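# Three arms rest a block above the blue disc

## Task

Using any number of the three arms, whose mounts on the tabletop are roughly arm1 at x=+0.62, y=+0.00, z=+0.72 m facing +180°, arm2 at x=-0.31, y=+0.54, z=+0.72 m facing -60°, and arm3 at x=-0.31, y=-0.54, z=+0.72 m facing +60° (angles counter-clockwise from +x in the scene frame), get the block to rest above the blue disc painted on the table with its centre over the disc. At the end neither the block nor any of the three sticks may touch the table, every post must still stand close to its starting spot, and the arrangement must hold up by itself with no robot supporting it. Then open the grippers and pull the arms away.

## Robot and tools

Robots: three identical i2rt Big YAM arms named arm1, arm2 and arm3. Each has six revolute joints, a two-finger gripper and a wrist camera. With joints 1 and 6 at zero and the hand level and pointing forward, the wrist camera rides on top of the hand looking toward the fingertips. The hand can reach roughly 1.0 m out from the joint 1 axis. Joints move at different speeds, so the hand may sweep a wide arc between postures. Two fixed room cameras, cam_high and cam_low, also watch the scene.

Frame: a single scene frame, origin on the floor, +z up, in metres. The mounts sit on the tabletop at about z=0.72 (positions and headings are in the task). The hand point is midway between the fingertips; the hand z axis runs along the fingers and the fingers open and close along hand y.

Tool execute_actions(actions, cameras): actions is a list holding one action or nothing. An action is an object keyed by arm name; each arm gets {"joints": {...}} with absolute joint targets (not offsets) by name. Keys and ranges: joint1_rad -2.879 to 2.879 (base yaw, positive is counter-clockwise seen from above, 0 unfolds the arm along the direction its mount faces); joint2_rad 0 to 3.141 (shoulder; 0 has the upper arm lying back roughly level, larger values raise it and then swing it forward); joint3_rad 0 to 3.019 (elbow; 0 is fully folded, larger opens it); joint4_rad -1.692 to 1.57 (hand pitch, positive tilts fingers up); joint5_rad -1.57 to 1.57 (hand side swing, positive toward the arm's right); joint6_rad -2.094 to 2.094 (hand roll, positive clockwise viewed from behind the hand); gripper_m 0 to 0.093 (fingertip gap in metres). Tolerances counted as arrived: ±0.045, ±0.14, ±0.09, ±0.055, ±0.03, ±0.035 rad and ±0.003 m. Every arm listed in the action starts at once; each may finish at a different moment. Any joint or arm you omit may keep pushing toward its previous target. An unknown key or out-of-range number makes the whole call rejected with nothing moving. cameras is a list of names (arm1_cam_wrist, arm2_cam_wrist, arm3_cam_wrist, cam_high, cam_low, or all); omitted, null or ["all"] returns every camera, [] returns none. An empty actions list just reports state and images.

Tool wait(seconds): 0 to 10 s, commands nothing, returns state and images. Tool zoom_image(camera, region): region is [x0, y0, x1, y1] in pixels of that camera's latest full image, top-left origin, at most 504 by 504. Tool finished_scene(scene): ends the current scene (give its number) after the last command has been held; it is final and reports success.

Results: joint_positions gives each joint's measured value. joint_status tells how each commanded motion ended: reached, off_target (resting short and maybe still pushing), contact_stop or time_out (target dropped, joint holds where it stopped, though a timed-out joint may keep a nearby target and keep pushing; on_its_own lists such cases), not_followed (a self/inter-arm collision check refused the arm's joint targets, shown with "joint command not followed" and usually a cause line; the gripper part still runs, and the arm may retry the refused targets later). on_its_own covers what you did not command; "held at" is the held target, not the position. Joint torques are raw drive outputs per arm joint, with offsets, scale and noise, so read them cautiously. A "pictures" line gives the order of returned images. MOTOR HOT appears from 85 °C; at 100 °C an OVER-TEMPERATURE FAULT drops that arm and its joints show limit_stop_at_motor_heat, in which case resend targets. If a result reports a stop, later movement and finish calls in the same reply are skipped.

Cameras: wrist cameras are fisheye 504x504; cam_high and cam_low are 896x504 pinhole with radial distortion. Calibration (K, D, T_world_to_cam, pos_world) was listed per camera and may be off by a couple of degrees and millimetres; wrist camera poses depend on reported joints.

Things to avoid: knocking or dropping anything off the work area; arms pressing hard against each other (the clearance check ignores fingers, gripper housings and wrist cameras and can react late); arms pushing hard on objects or the table, since a Big YAM does not halt on contact and can overheat. To relieve a stalled push, command the joint's reported position. Tiny target changes may not move a joint. Loose objects may occasionally get nudged. Finally, release the block and retract the arms before calling finished_scene.

Each tool is called as name([rows], argument=value, ...), one row to a line, values as JSON.

## Session

execute_actions(actions=[])

Scene clock: 0.00 s.
Joint torques (N m, as the arm reports them, + toward a larger angle): no reading
arm1.joint_positions: joint1_rad=+0.064 joint2_rad=+0.529 joint3_rad=+1.370 joint4_rad=-1.405 joint5_rad=-0.096 joint6_rad=+0.394 gripper_m=+0.094
arm1.joint_status: not commanded
arm1.hand: x=+0.4256 y=-0.0252 z=+1.3401 quat_wxyz=(-0.158, -0.869, +0.118, +0.453) (m; scene frame)
arm2.joint_positions: joint1_rad=-0.423 joint2_rad=+0.509 joint3_rad=+1.360 joint4_rad=-1.218 joint5_rad=-0.137 joint6_rad=+0.038 gripper_m=+0.094
arm2.joint_status: not commanded
arm2.hand: x=-0.2736 y=+0.3385 z=+1.3510 quat_wxyz=(-0.459, -0.544, -0.615, +0.338) (m; scene frame)
arm3.joint_positions: joint1_rad=-0.380 joint2_rad=+0.587 joint3_rad=+1.369 joint4_rad=-1.292 joint5_rad=+0.147 joint6_rad=-0.426 gripper_m=+0.095
arm3.joint_status: not commanded
arm3.hand: x=-0.1117 y=-0.4227 z=+1.2781 quat_wxyz=(-0.509, +0.406, -0.759, +0.006) (m; scene frame)
pictures: arm1_cam_wrist, arm2_cam_wrist, arm3_cam_wrist, cam_high, cam_low
Images, in order (width x height): arm1_cam_wrist 504x504, arm2_cam_wrist 504x504, arm3_cam_wrist 504x504, cam_high 896x504, cam_low 896x504.

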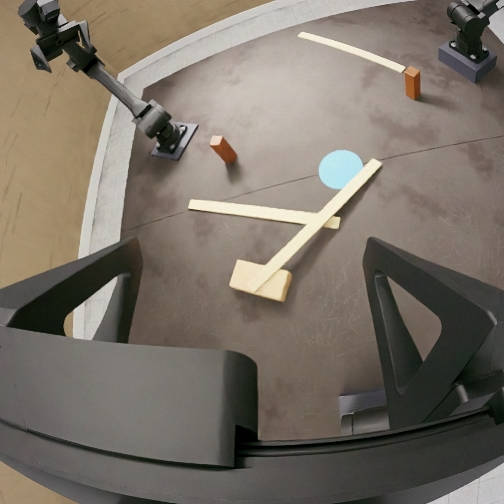

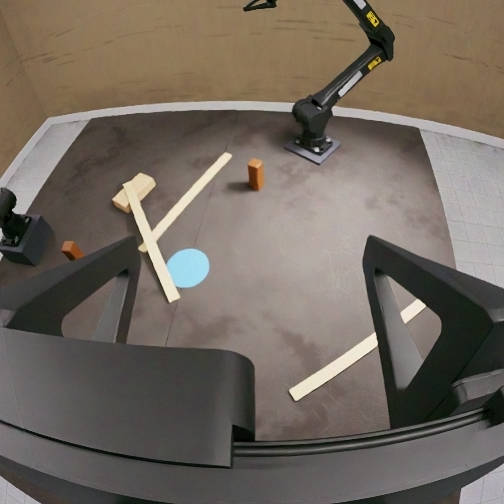

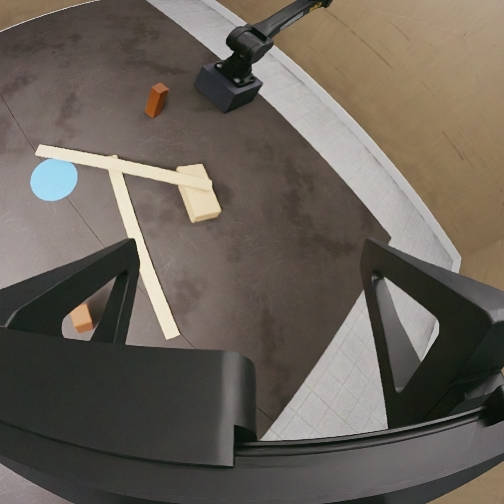

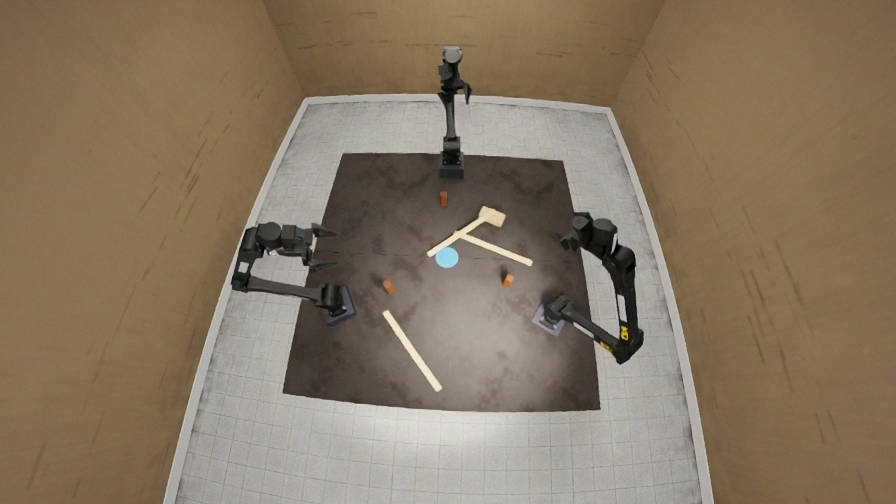

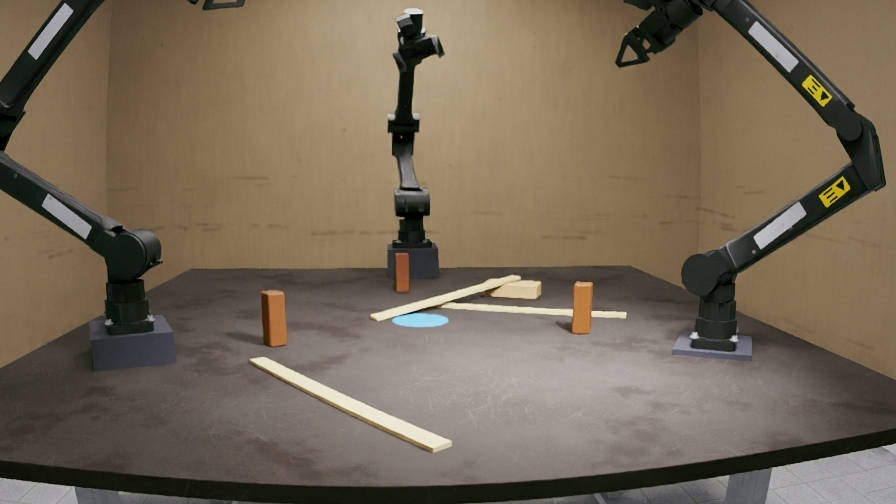

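zoom_image(camera="cam_high", region=[320, 160, 600, 410])

zoom_image(camera="cam_low", region=[230, 230, 650, 460])

Region (320, 160, 600, 410) of cam_high's 896x504 image, scaled by 1.800, with more detail than that image has; it fills the top 450 rows of this view, and the rest is white.

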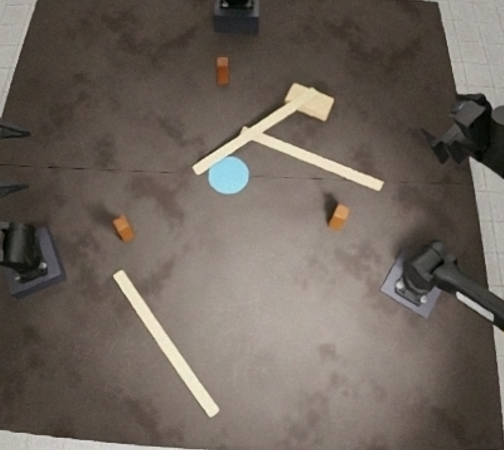

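Region (230, 230, 650, 460) of cam_low's 896x504 image, scaled by 1.200, with more detail than that image has; it fills the top 276 rows of this view, and the rest is white.

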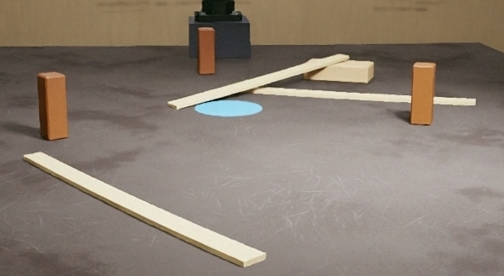

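execute_actions([
  {"arm1":{"joints":{"joint1_rad":0,"joint2_rad":1.2,"joint3_rad":1.1,"joint4_rad":-1.47,"joint5_rad":0,"joint6_rad":0}},"arm2":{"joints":{"joint1_rad":0,"joint2_rad":1.2,"joint3_rad":1.1,"joint4_rad":-1.47,"joint5_rad":0,"joint6_rad":0}},"arm3":{"joints":{"joint1_rad":0,"joint2_rad":1.2,"joint3_rad":1.1,"joint4_rad":-1.47,"joint5_rad":0,"joint6_rad":0}}},
])

Scene clock: 75.57 s.
Joint torques (N m, as the arm reports them, + toward a larger angle): arm1=[-0.53 -7.97  9.73 -0.22  0.1  -0.23] | arm2=[ 1.87 -8.42  8.12  0.31  0.02 -0.12] | arm3=[  0.15 -10.59  10.07  -0.11  -0.09   0.06]
arm1.joint_positions: joint1_rad=+0.011 joint2_rad=+1.206 joint3_rad=+1.077 joint4_rad=-1.461 joint5_rad=-0.003 joint6_rad=+0.010 gripper_m=+0.094
arm1.joint_status: all done
arm1.hand: x=+0.2938 y=-0.0062 z=+1.0188 quat_wxyz=(-0.007, -1.000, -0.008, -0.014) (m; scene frame)
arm2.joint_positions: joint1_rad=-0.007 joint2_rad=+1.206 joint3_rad=+1.089 joint4_rad=-1.461 joint5_rad=-0.001 joint6_rad=+0.009 gripper_m=+0.094
arm2.joint_status: all done
arm2.hand: x=-0.1585 y=+0.2478 z=+0.9961 quat_wxyz=(+0.001, -0.522, -0.853, +0.000) (m; scene frame)
arm3.joint_positions: joint1_rad=+0.000 joint2_rad=+1.205 joint3_rad=+1.092 joint4_rad=-1.458 joint5_rad=+0.001 joint6_rad=-0.012 gripper_m=+0.095
arm3.joint_status: all done
arm3.hand: x=-0.1381 y=-0.2568 z=+0.9519 quat_wxyz=(-0.001, +0.495, -0.869, -0.002) (m; scene frame)
pictures: arm1_cam_wrist, arm2_cam_wrist, arm3_cam_wrist, cam_high, cam_low
camera_calibration (this result's frames):
arm1_cam_wrist: T_world_to_cam=[[-0.023721, 0.999589, -0.0161045, 0.0293756], [0.787799, 0.0286077, 0.615268, -0.854395], [0.615476, 0.00190768, -0.788154, 0.741749], [0, 0, 0, 1]] pos_world=[0.21726, -0.00633623, 1.11077]
arm2_cam_wrist: T_world_to_cam=[[-0.887551, -0.460702, 0.00273927, -0.0264813], [-0.370082, 0.716485, 0.591345, -0.825587], [-0.274397, 0.523835, -0.806414, 0.755237], [0, 0, 0, 1]] pos_world=[-0.121803, 0.1837, 1.09731]
arm3_cam_wrist: T_world_to_cam=[[0.86949, -0.493675, 0.0164808, -0.023847], [-0.407685, -0.698402, 0.588242, -0.791869], [-0.27889, -0.518189, -0.808517, 0.725325], [0, 0, 0, 1]] pos_world=[-0.0998121, -0.188959, 1.05264]
Images, in order (width x height): arm1_cam_wrist 504x504, arm2_cam_wrist 504x504, arm3_cam_wrist 504x504, cam_high 896x504, cam_low 896x504.

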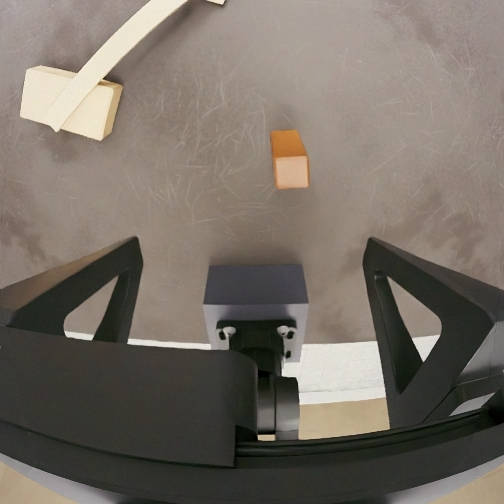

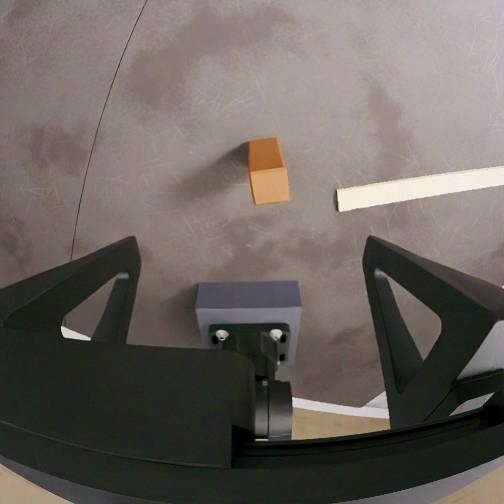

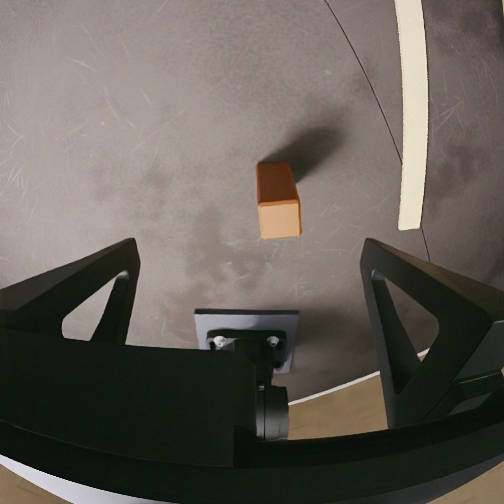

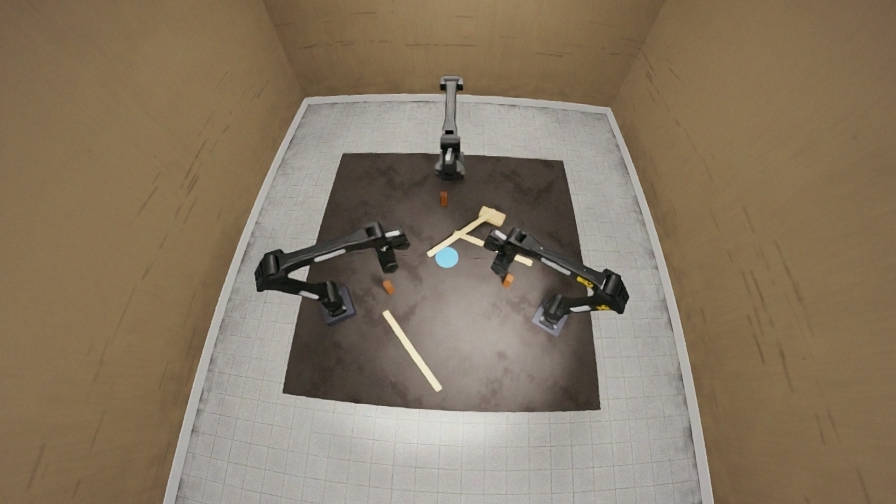

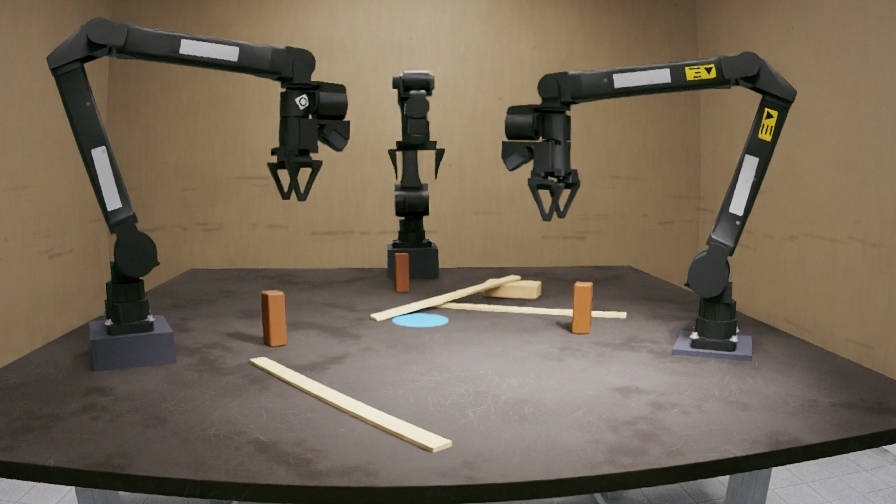

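execute_actions([
  {"arm1":{"joints":{"joint4_rad":-0.47}},"arm2":{"joints":{"joint3_rad":1.7}},"arm3":{"joints":{"joint2_rad":0.6}}},
], cameras=[])

Scene clock: 82.23 s.
Joint torques (N m, as the arm reports them, + toward a larger angle): arm1=[-0.31 -9.75 10.97  2.63  0.09 -0.21] | arm2=[ 1.99 -7.35 10.54  1.46  0.01 -0.12] | arm3=[ 0.02  0.04  9.9   1.2  -0.08  0.06]
arm1.joint_positions: joint1_rad=+0.011 joint2_rad=+1.206 joint3_rad=+1.077 joint4_rad=-0.490 joint5_rad=-0.003 joint6_rad=+0.010 gripper_m=+0.094
arm1.joint_status: all done
arm1.hand: x=+0.0879 y=-0.0104 z=+1.1199 quat_wxyz=(-0.014, -0.891, -0.005, +0.454) (m; scene frame)
arm2.joint_positions: joint1_rad=-0.007 joint2_rad=+1.196 joint3_rad=+1.654 joint4_rad=-1.467 joint5_rad=-0.001 joint6_rad=+0.009 gripper_m=+0.094
arm2.joint_status: all done
arm2.hand: x=-0.1157 y=+0.1675 z=+1.2468 quat_wxyz=(-0.240, -0.501, -0.819, +0.145) (m; scene frame)
arm3.joint_positions: joint1_rad=+0.000 joint2_rad=+0.589 joint3_rad=+1.092 joint4_rad=-1.461 joint5_rad=+0.001 joint6_rad=-0.011 gripper_m=+0.095
arm3.joint_status: all done
arm3.hand: x=-0.1943 y=-0.3502 z=+1.1124 quat_wxyz=(-0.265, +0.471, -0.828, -0.148) (m; scene frame)
pictures: none
No camera images: the call's "cameras" was empty. Leave "cameras" out to get every camera's image.

execute_actions([
  {"arm1":{"joints":{"joint1_rad":0.297,"joint2_rad":1.675,"joint3_rad":1.11,"joint4_rad":-0.989,"joint6_rad":1.23}},"arm2":{"joints":{"joint1_rad":-0.805,"joint2_rad":1.445,"joint3_rad":0.75,"joint4_rad":-0.865,"joint6_rad":0.576}},"arm3":{"joints":{"joint1_rad":-0.529,"joint2_rad":1.494,"joint3_rad":0.955,"joint4_rad":-1.019,"joint6_rad":-0.686}}},
])

Scene clock: 204.23 s.
Joint torques (N m, as the arm reports them, + toward a larger angle): arm1=[ -0.39 -14.49   8.7   -0.24   0.09   0.  ] | arm2=[  0.47 -10.71   5.87   1.08  -0.09   0.08] | arm3=[  0.32 -12.74   7.87   0.96  -0.06  -0.17]
arm1.joint_positions: joint1_rad=+0.309 joint2_rad=+1.701 joint3_rad=+1.081 joint4_rad=-0.979 joint5_rad=-0.001 joint6_rad=+1.220 gripper_m=+0.094
arm1.joint_status: all done
arm1.hand: x=+0.2004 y=-0.1405 z=+0.8351 quat_wxyz=(+0.007, -0.901, +0.433, -0.017) (m; scene frame)
arm2.joint_positions: joint1_rad=-0.797 joint2_rad=+1.459 joint3_rad=+0.747 joint4_rad=-0.876 joint5_rad=+0.002 joint6_rad=+0.567 gripper_m=+0.094
arm2.joint_status: all done
arm2.hand: x=-0.4116 y=+0.2210 z=+0.7971 quat_wxyz=(+0.005, -0.940, -0.341, -0.003) (m; scene frame)
arm3.joint_positions: joint1_rad=-0.532 joint2_rad=+1.489 joint3_rad=+0.960 joint4_rad=-1.032 joint5_rad=+0.000 joint6_rad=-0.675 gripper_m=+0.095
arm3.joint_status: all done
arm3.hand: x=+0.0342 y=-0.3527 z=+0.8063 quat_wxyz=(-0.005, +0.551, -0.834, -0.002) (m; scene frame)
pictures: arm1_cam_wrist, arm2_cam_wrist, arm3_cam_wrist, cam_high, cam_low
camera_calibration (this result's frames):
arm1_cam_wrist: T_world_to_cam=[[0.774924, 0.631574, 0.02462, -0.0873172], [0.487176, -0.621661, 0.613349, -0.693479], [0.402681, -0.463305, -0.789428, 0.633065], [0, 0, 0, 1]] pos_world=[0.150588, -0.0826599, 0.927254]
arm2_cam_wrist: T_world_to_cam=[[-0.645365, 0.763836, 0.0076028, -0.437777], [0.615504, 0.514093, 0.59738, -0.336855], [0.452392, 0.390208, -0.801922, 0.86442], [0, 0, 0, 1]] pos_world=[-0.466247, 0.170262, 0.897756]
arm3_cam_wrist: T_world_to_cam=[[0.926614, -0.375424, 0.0210321, -0.182557], [-0.316613, -0.748839, 0.582234, -0.718999], [-0.202835, -0.546165, -0.812749, 0.596936], [0, 0, 0, 1]] pos_world=[0.0625954, -0.280926, 0.907624]
Images, in order (width x height): arm1_cam_wrist 504x504, arm2_cam_wrist 504x504, arm3_cam_wrist 504x504, cam_high 896x504, cam_low 896x504.

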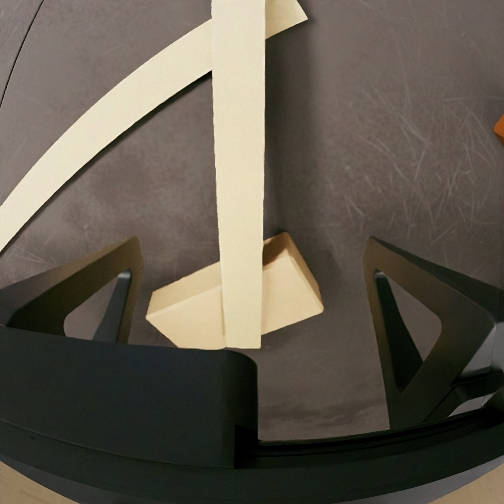

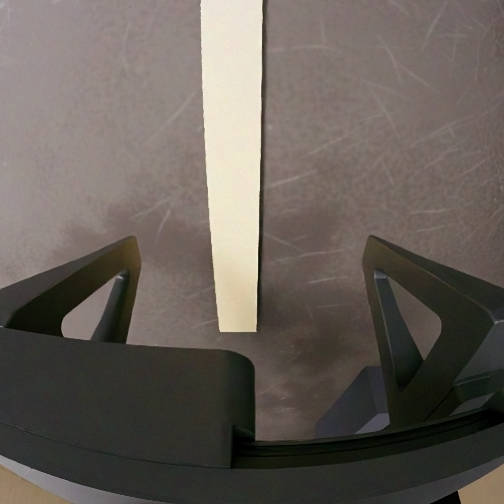

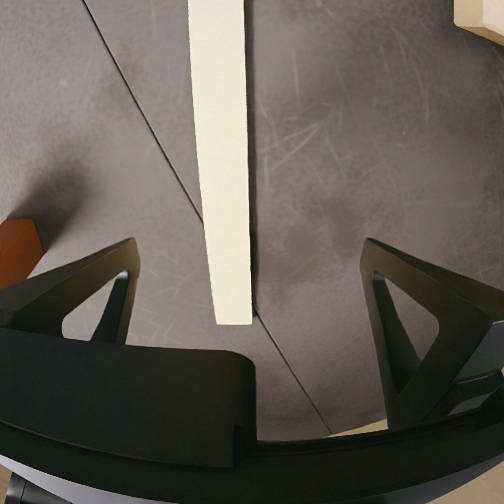

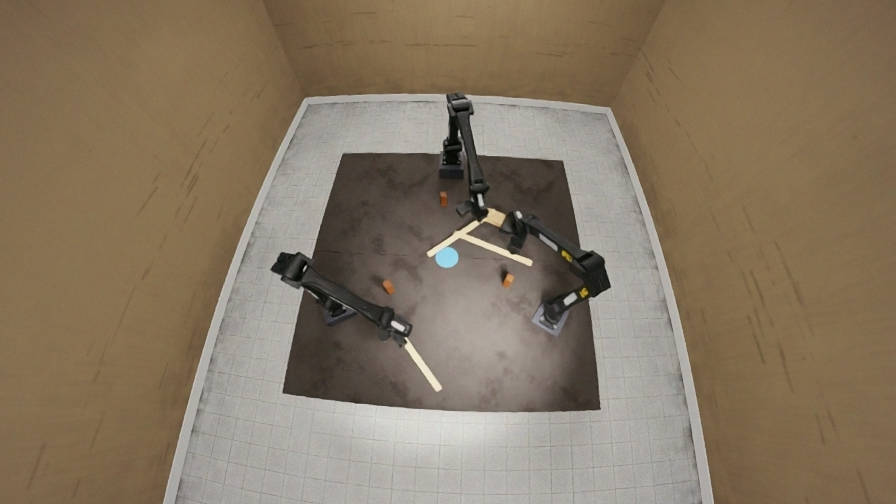

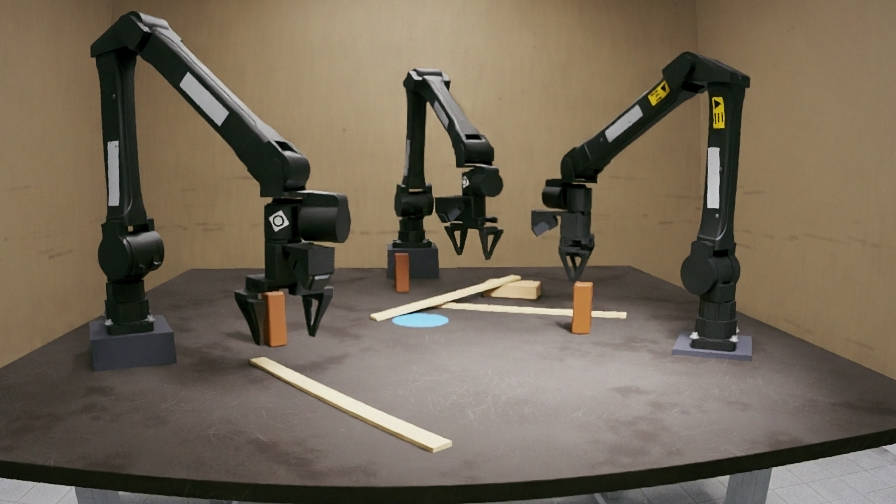

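execute_actions([
  {"arm1":{"joints":{"joint2_rad":1.781,"joint3_rad":1.06,"joint4_rad":-0.785}},"arm2":{"joints":{"joint1_rad":-0.765,"joint2_rad":1.582,"joint3_rad":0.696,"joint4_rad":-0.66,"joint6_rad":0.61}},"arm3":{"joints":{"joint1_rad":-0.499,"joint2_rad":1.584,"joint3_rad":0.848,"joint4_rad":-0.835,"joint6_rad":-0.64}}},
])

zoom_image(camera="cam_low", region=[230, 200, 650, 420])

Scene clock: 233.00 s.
Joint torques (N m, as the arm reports them, + toward a larger angle): arm1=[ -0.33 -13.74   6.74   0.85   0.1    0.03] | arm2=[  2.42 -11.65   4.75   1.07  -0.07   0.07] | arm3=[  0.5  -13.58   7.26   0.88  -0.06   0.07]
arm1.joint_positions: joint1_rad=+0.309 joint2_rad=+1.784 joint3_rad=+1.053 joint4_rad=-0.797 joint5_rad=-0.001 joint6_rad=+1.221 gripper_m=+0.094
arm1.joint_status: all done
arm1.hand: x=+0.1812 y=-0.1476 z=+0.7908 quat_wxyz=(-0.018, -0.901, +0.433, +0.008) (m; scene frame)
arm2.joint_positions: joint1_rad=-0.777 joint2_rad=+1.597 joint3_rad=+0.695 joint4_rad=-0.671 joint5_rad=+0.002 joint6_rad=+0.601 gripper_m=+0.094
arm2.joint_status: all done
arm2.hand: x=-0.4065 y=+0.2146 z=+0.7400 quat_wxyz=(-0.002, -0.943, -0.334, +0.002) (m; scene frame)
arm3.joint_positions: joint1_rad=-0.502 joint2_rad=+1.586 joint3_rad=+0.846 joint4_rad=-0.848 joint5_rad=+0.000 joint6_rad=-0.651 gripper_m=+0.095
arm3.joint_status: all done
arm3.hand: x=+0.0134 y=-0.3509 z=+0.7364 quat_wxyz=(+0.008, +0.554, -0.833, -0.003) (m; scene frame)
pictures: arm1_cam_wrist, arm2_cam_wrist, arm3_cam_wrist, cam_high, cam_low
camera_calibration (this result's frames):
arm1_cam_wrist: T_world_to_cam=[[0.77545, 0.630048, -0.0414385, -0.0149438], [0.526477, -0.608955, 0.593292, -0.650776], [0.348568, -0.481885, -0.80392, 0.621096], [0, 0, 0, 1]] pos_world=[0.137712, -0.0875815, 0.884793]
arm2_cam_wrist: T_world_to_cam=[[-0.634484, 0.772935, -0.00130502, -0.42005], [0.625489, 0.51444, 0.586613, -0.290647], [0.454085, 0.37138, -0.809866, 0.829488], [0, 0, 0, 1]] pos_world=[-0.461377, 0.166136, 0.841724]
arm3_cam_wrist: T_world_to_cam=[[0.929224, -0.369491, 0.00431458, -0.146786], [-0.298234, -0.743026, 0.59914, -0.694214], [-0.218171, -0.558023, -0.800632, 0.523961], [0, 0, 0, 1]] pos_world=[0.0436724, -0.277672, 0.836065]
Images, in order (width x height): arm1_cam_wrist 504x504, arm2_cam_wrist 504x504, arm3_cam_wrist 504x504, cam_high 896x504, cam_low 896x504.

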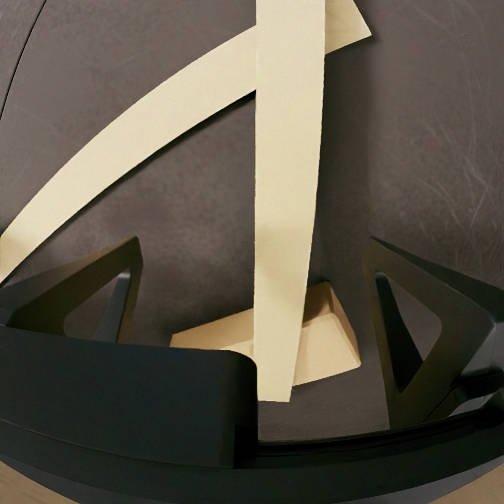

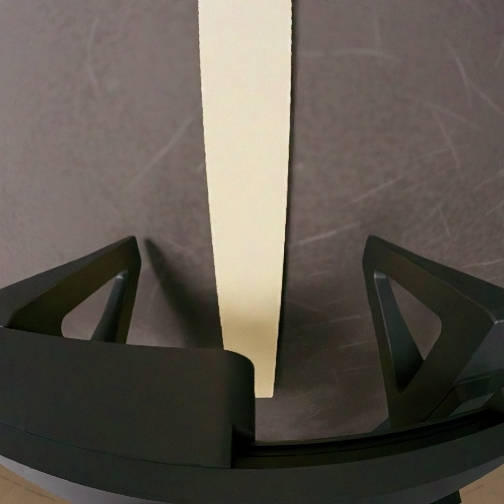

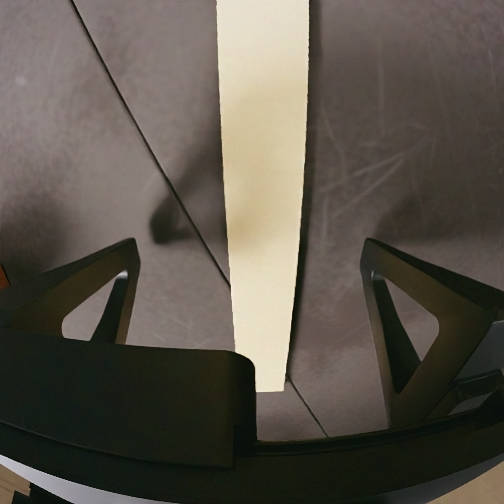

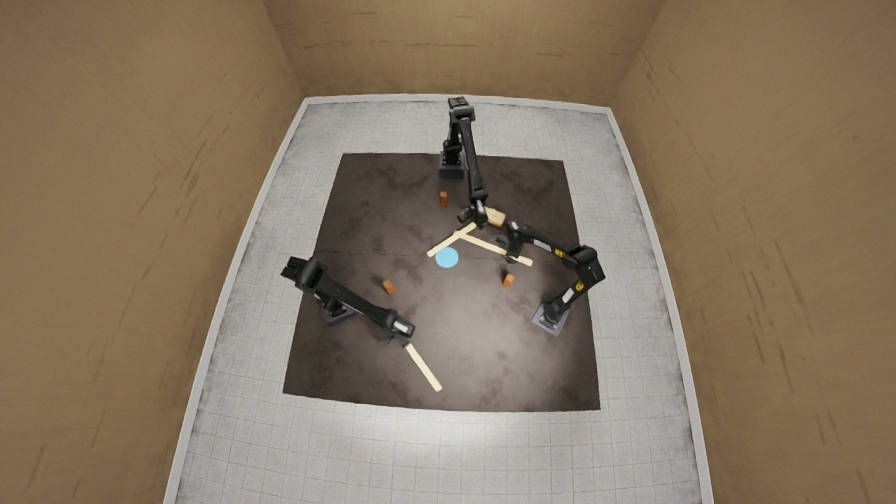

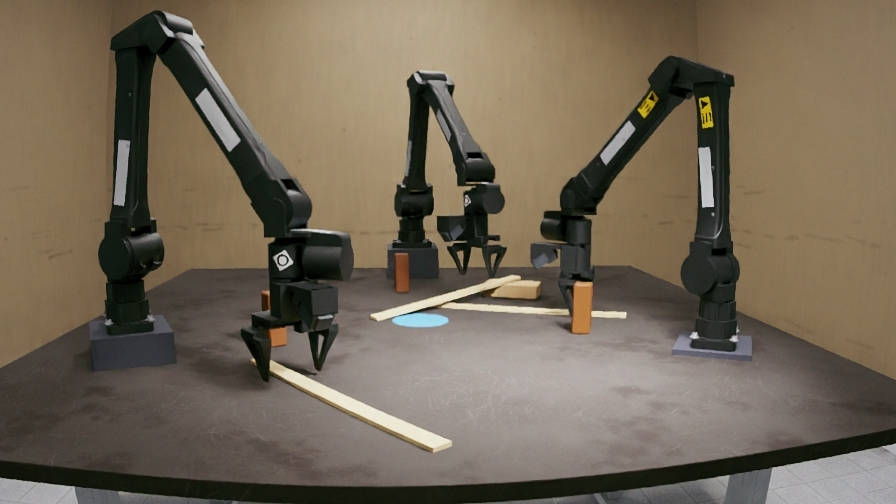

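Region (230, 200, 650, 420) of cam_low's 896x504 image, scaled by 1.200, with more detail than that image has; it fills the top 264 rows of this view, and the rest is white.

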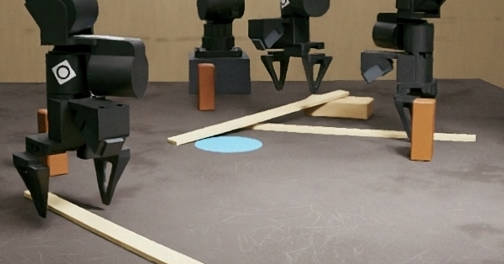

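execute_actions([
  {"arm1":{"joints":{"joint2_rad":1.866,"joint3_rad":1.012,"joint4_rad":-0.69}},"arm2":{"joints":{"joint2_rad":1.628,"joint3_rad":0.685,"joint4_rad":-0.605}},"arm3":{"joints":{"joint2_rad":1.611,"joint3_rad":0.836,"joint4_rad":-0.78}}},
], cameras=["arm1_cam_wrist","arm2_cam_wrist","cam_low"])

zoom_image(camera="cam_low", region=[230, 200, 650, 420])

Scene clock: 249.07 s.
Joint torques (N m, as the arm reports them, + toward a larger angle): arm1=[ -0.36 -13.95   5.86   0.67   0.11   0.01] | arm2=[ 2.52 -9.73  4.22  1.31 -0.09  0.06] | arm3=[  0.39 -11.57   6.31   1.1   -0.05   0.06]
arm1.joint_positions: joint1_rad=+0.309 joint2_rad=+1.871 joint3_rad=+1.003 joint4_rad=-0.701 joint5_rad=-0.001 joint6_rad=+1.221 gripper_m=+0.094
arm1.joint_status: all done
arm1.hand: x=+0.1981 y=-0.1426 z=+0.7402 quat_wxyz=(-0.004, -0.901, +0.433, -0.007) (m; scene frame)
arm2.joint_positions: joint1_rad=-0.776 joint2_rad=+1.618 joint3_rad=+0.690 joint4_rad=-0.620 joint5_rad=+0.003 joint6_rad=+0.602 gripper_m=+0.094
arm2.joint_status: all done
arm2.hand: x=-0.4081 y=+0.2090 z=+0.7320 quat_wxyz=(-0.011, -0.943, -0.334, +0.009) (m; scene frame)
arm3.joint_positions: joint1_rad=-0.502 joint2_rad=+1.588 joint3_rad=+0.846 joint4_rad=-0.795 joint5_rad=+0.000 joint6_rad=-0.651 gripper_m=+0.095
arm3.joint_status: all done
arm3.hand: x=+0.0245 y=-0.3446 z=+0.7357 quat_wxyz=(-0.017, +0.554, -0.832, -0.001) (m; scene frame)
pictures: arm1_cam_wrist, arm2_cam_wrist, cam_low
camera_calibration (this result's frames):
arm1_cam_wrist: T_world_to_cam=[[0.775961, 0.630774, -0.00286435, -0.0617933], [0.503417, -0.61654, 0.605351, -0.632058], [0.380074, -0.471171, -0.795954, 0.566303], [0, 0, 0, 1]] pos_world=[0.150901, -0.0838859, 0.833191]
arm2_cam_wrist: T_world_to_cam=[[-0.633913, 0.773278, -0.0139523, -0.407358], [0.630217, 0.526925, 0.570243, -0.270735], [0.448308, 0.352692, -0.821358, 0.835802], [0, 0, 0, 1]] pos_world=[-0.462304, 0.162877, 0.835193]
Images, in order (width x height): arm1_cam_wrist 504x504, arm2_cam_wrist 504x504, cam_low 896x504.

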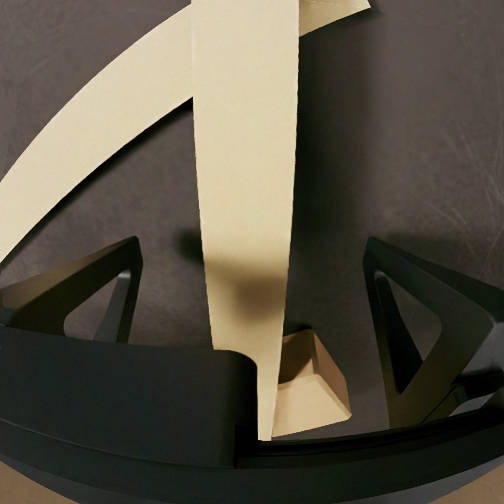

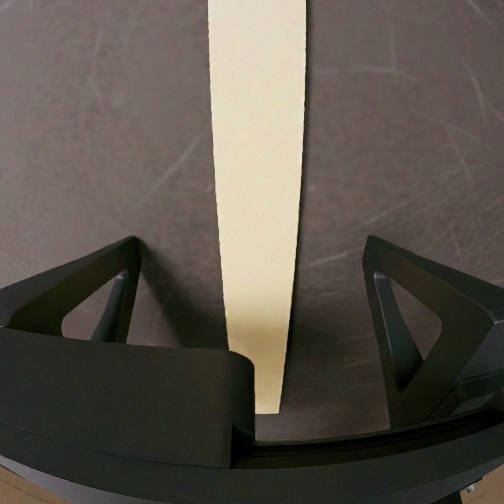

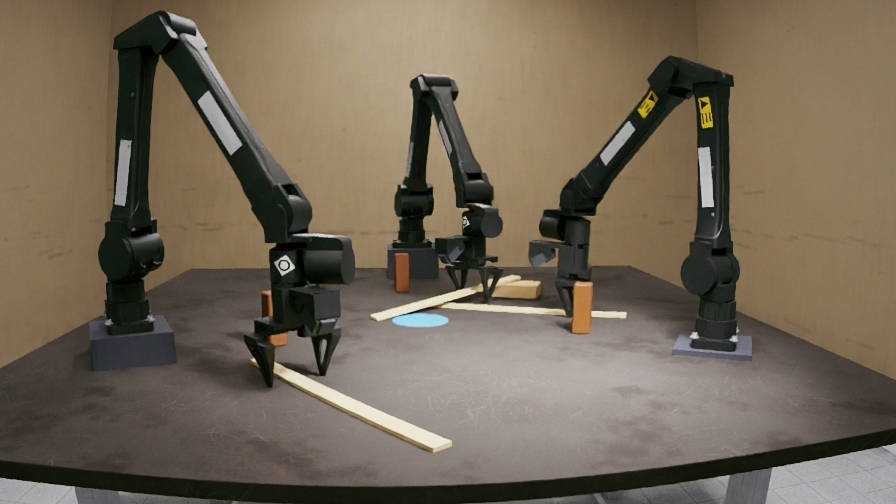

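Region (230, 200, 650, 420) of cam_low's 896x504 image, scaled by 1.200, with more detail than that image has; it fills the top 264 rows of this view, and the rest is white.

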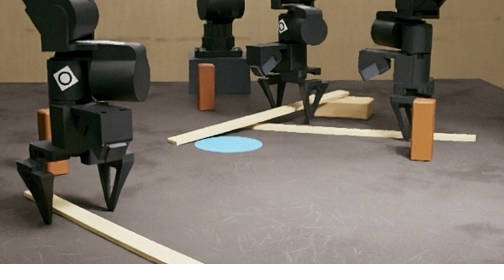

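execute_actions([
  {"arm1":{"joints":{"gripper_m":0.0}},"arm2":{"joints":{"joint2_rad":1.66}},"arm3":{"joints":{"joint2_rad":1.64,"joint3_rad":0.825}}},
], cameras=["arm1_cam_wrist","arm2_cam_wrist","arm3_cam_wrist"])

Scene clock: 256.60 s.
Joint torques (N m, as the arm reports them, + toward a larger angle): arm1=[ -0.15 -14.03   5.88   0.72   0.11   0.  ] | arm2=[ 2.49 -7.    4.24  1.28 -0.1   0.04] | arm3=[  0.27 -10.75   5.61   0.98  -0.02   0.06]
arm1.joint_positions: joint1_rad=+0.309 joint2_rad=+1.871 joint3_rad=+1.003 joint4_rad=-0.700 joint5_rad=+0.000 joint6_rad=+1.222 gripper_m=+0.027
arm1.joint_status: gripper_m off_target (ended at +0.027, target +0.000)
arm1.hand: x=+0.1979 y=-0.1426 z=+0.7402 quat_wxyz=(-0.004, -0.901, +0.434, -0.006) (m; scene frame)
arm2.joint_positions: joint1_rad=-0.776 joint2_rad=+1.619 joint3_rad=+0.690 joint4_rad=-0.620 joint5_rad=+0.003 joint6_rad=+0.604 gripper_m=+0.094
arm2.joint_status: all done
arm2.hand: x=-0.4082 y=+0.2091 z=+0.7318 quat_wxyz=(-0.011, -0.943, -0.333, +0.009) (m; scene frame)
arm3.joint_positions: joint1_rad=-0.502 joint2_rad=+1.605 joint3_rad=+0.841 joint4_rad=-0.793 joint5_rad=-0.002 joint6_rad=-0.650 gripper_m=+0.095
arm3.joint_status: all done
arm3.hand: x=+0.0208 y=-0.3464 z=+0.7281 quat_wxyz=(-0.007, +0.554, -0.833, -0.002) (m; scene frame)
pictures: arm1_cam_wrist, arm2_cam_wrist, arm3_cam_wrist
camera_calibration (this result's frames):
arm1_cam_wrist: T_world_to_cam=[[0.776685, 0.629879, -0.00342859, -0.0614938], [0.503208, -0.617198, 0.604854, -0.63164], [0.378869, -0.471506, -0.796329, 0.566847], [0, 0, 0, 1]] pos_world=[0.150847, -0.0838412, 0.833235]
arm2_cam_wrist: T_world_to_cam=[[-0.632432, 0.774503, -0.0132541, -0.407652], [0.631281, 0.525247, 0.570613, -0.270143], [0.448903, 0.352507, -0.821112, 0.835662], [0, 0, 0, 1]] pos_world=[-0.462407, 0.163043, 0.834916]
arm3_cam_wrist: T_world_to_cam=[[0.928549, -0.370538, 0.0223346, -0.165385], [-0.31414, -0.752315, 0.579084, -0.671953], [-0.19777, -0.544724, -0.814962, 0.536009], [0, 0, 0, 1]] pos_world=[0.0484871, -0.274825, 0.829637]
Images, in order (width x height): arm1_cam_wrist 504x504, arm2_cam_wrist 504x504, arm3_cam_wrist 504x504.

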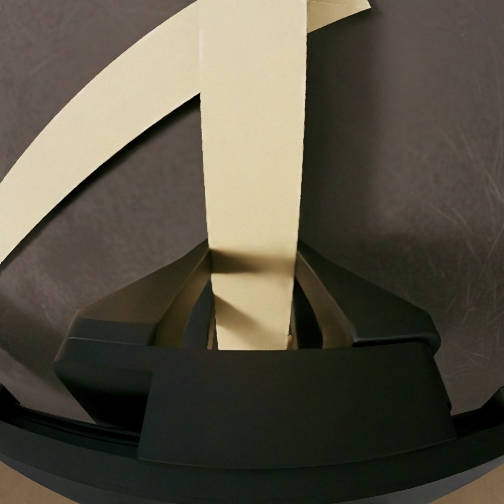

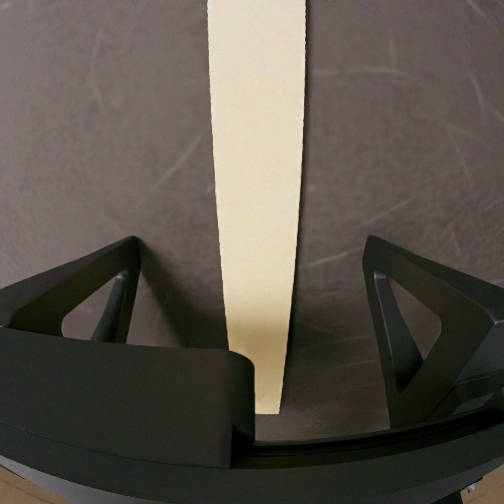

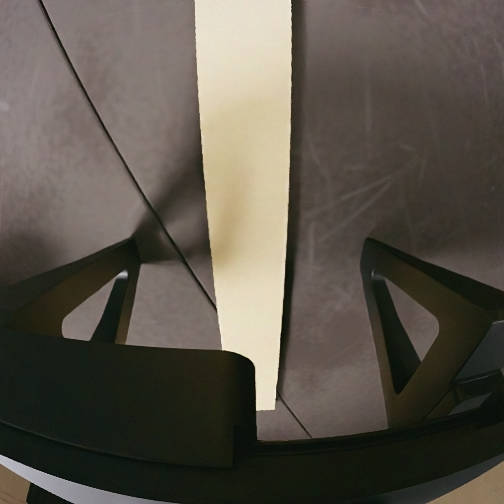

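execute_actions([
  {"arm1":{"joints":{"joint2_rad":1.60,"joint3_rad":1.18,"joint4_rad":-1.12}},"arm2":{"joints":{"joint2_rad":1.615,"gripper_m":0.0}},"arm3":{"joints":{"joint2_rad":1.605,"joint3_rad":0.84,"gripper_m":0.0}}},
], cameras=["cam_low","arm2_cam_wrist","arm3_cam_wrist"])

Scene clock: 269.50 s.
Joint torques (N m, as the arm reports them, + toward a larger angle): arm1=[ -0.37 -11.87   8.69  -0.2    0.1   -0.01] | arm2=[  2.48 -10.77   4.15   1.15  -0.11   0.04] | arm3=[  0.28 -13.68   6.84   0.94   0.06   0.05]
arm1.joint_positions: joint1_rad=+0.309 joint2_rad=+1.595 joint3_rad=+1.161 joint4_rad=-1.111 joint5_rad=+0.000 joint6_rad=+1.222 gripper_m=+0.027
arm1.joint_status: all done
arm1.hand: x=+0.1908 y=-0.1426 z=+0.9064 quat_wxyz=(-0.012, -0.901, +0.434, +0.002) (m; scene frame)
arm2.joint_positions: joint1_rad=-0.776 joint2_rad=+1.618 joint3_rad=+0.690 joint4_rad=-0.616 joint5_rad=+0.003 joint6_rad=+0.605 gripper_m=+0.027
arm2.joint_status: gripper_m off_target (ended at +0.027, target +0.000); the others done
arm2.hand: x=-0.4085 y=+0.2080 z=+0.7321 quat_wxyz=(-0.013, -0.943, -0.332, +0.010) (m; scene frame)
arm3.joint_positions: joint1_rad=-0.501 joint2_rad=+1.605 joint3_rad=+0.841 joint4_rad=-0.792 joint5_rad=-0.004 joint6_rad=-0.650 gripper_m=+0.027
arm3.joint_status: gripper_m off_target (ended at +0.027, target +0.000); the others done
arm3.hand: x=+0.0206 y=-0.3456 z=+0.7281 quat_wxyz=(-0.008, +0.554, -0.833, -0.003) (m; scene frame)
pictures: arm2_cam_wrist, arm3_cam_wrist, cam_low
camera_calibration (this result's frames):
arm2_cam_wrist: T_world_to_cam=[[-0.632151, 0.774679, -0.0160555, -0.404865], [0.632282, 0.527709, 0.567224, -0.267127], [0.447889, 0.34842, -0.823407, 0.838547], [0, 0, 0, 1]] pos_world=[-0.462612, 0.162439, 0.835485]
arm3_cam_wrist: T_world_to_cam=[[0.928698, -0.37021, 0.0215381, -0.164269], [-0.313854, -0.753733, 0.577393, -0.670662], [-0.197523, -0.542984, -0.816182, 0.53791], [0, 0, 0, 1]] pos_world=[0.0483161, -0.274237, 0.829806]
Images, in order (width x height): arm2_cam_wrist 504x504, arm3_cam_wrist 504x504, cam_low 896x504.

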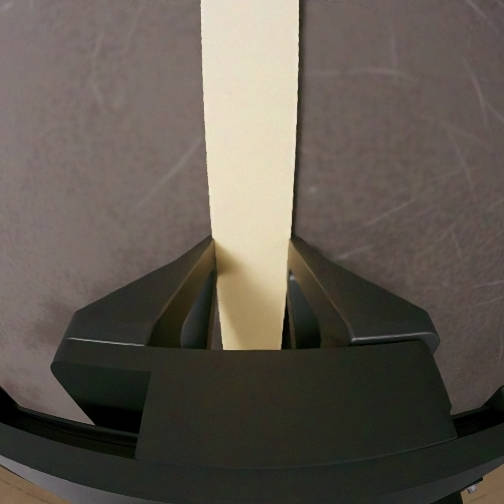

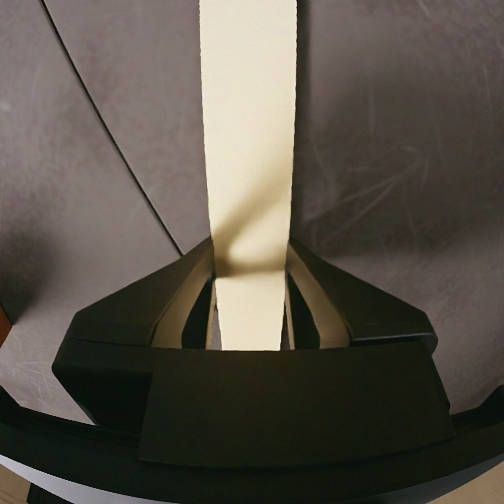

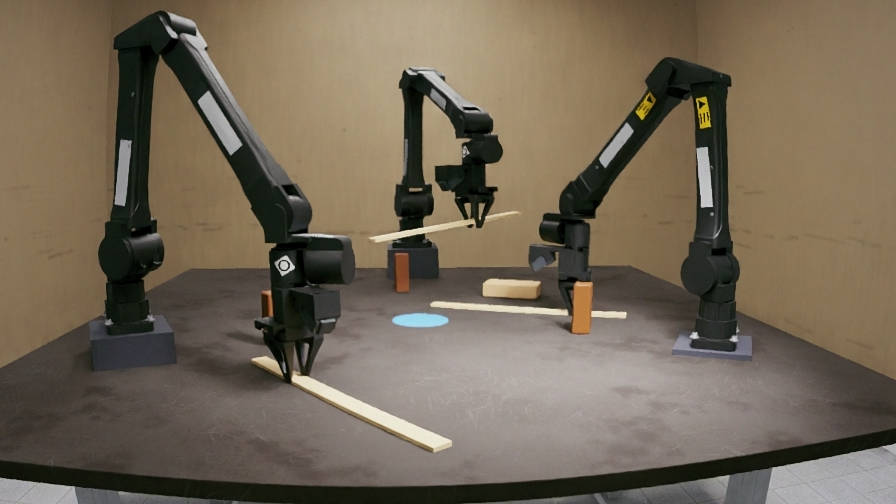

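execute_actions([
  {"arm1":{"joints":{"joint1_rad":-0.7,"joint6_rad":0.5,"joint4_rad":-1.0}},"arm2":{"joints":{"joint2_rad":1.268,"joint3_rad":0.98,"joint4_rad":-1.265}},"arm3":{"joints":{"joint2_rad":1.40,"joint3_rad":1.035,"joint4_rad":-1.19}}},
], cameras=["cam_low","cam_high"])

Scene clock: 287.33 s.
Joint torques (N m, as the arm reports them, + toward a larger angle): arm1=[  0.14 -12.46   8.96   0.85   0.02  -0.21] | arm2=[ 2.34 -9.5   8.13  0.36  0.    0.03] | arm3=[  0.15 -11.02  11.34  -0.03  -0.06   0.04]
arm1.joint_positions: joint1_rad=-0.700 joint2_rad=+1.595 joint3_rad=+1.161 joint4_rad=-1.007 joint5_rad=+0.001 joint6_rad=+0.511 gripper_m=+0.027
arm1.joint_status: all done
arm1.hand: x=+0.2496 y=+0.3030 z=+0.9040 quat_wxyz=(+0.004, -0.825, +0.562, +0.057) (m; scene frame)
arm2.joint_positions: joint1_rad=-0.776 joint2_rad=+1.274 joint3_rad=+0.963 joint4_rad=-1.258 joint5_rad=+0.001 joint6_rad=+0.605 gripper_m=+0.027
arm2.joint_status: all done
arm2.hand: x=-0.4072 y=+0.2119 z=+0.9279 quat_wxyz=(-0.003, -0.943, -0.333, +0.002) (m; scene frame)
arm3.joint_positions: joint1_rad=-0.501 joint2_rad=+1.387 joint3_rad=+1.005 joint4_rad=-1.179 joint5_rad=-0.001 joint6_rad=-0.650 gripper_m=+0.027
arm3.joint_status: all done
arm3.hand: x=+0.0159 y=-0.3495 z=+0.8587 quat_wxyz=(-0.006, +0.554, -0.833, -0.002) (m; scene frame)
pictures: cam_high, cam_low
Images, in order (width x height): cam_high 896x504, cam_low 896x504.

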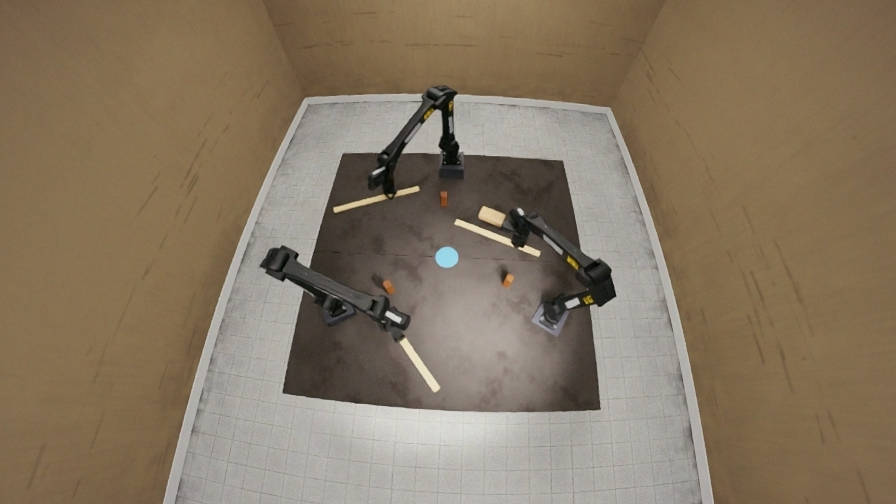

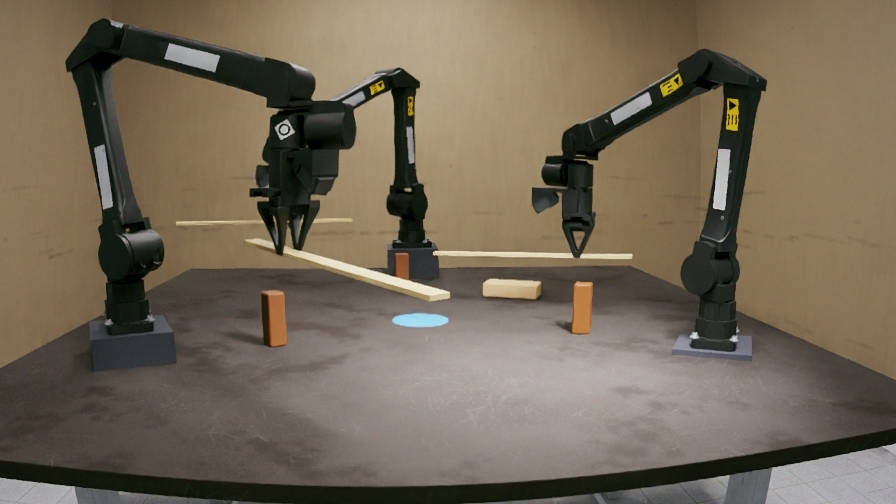

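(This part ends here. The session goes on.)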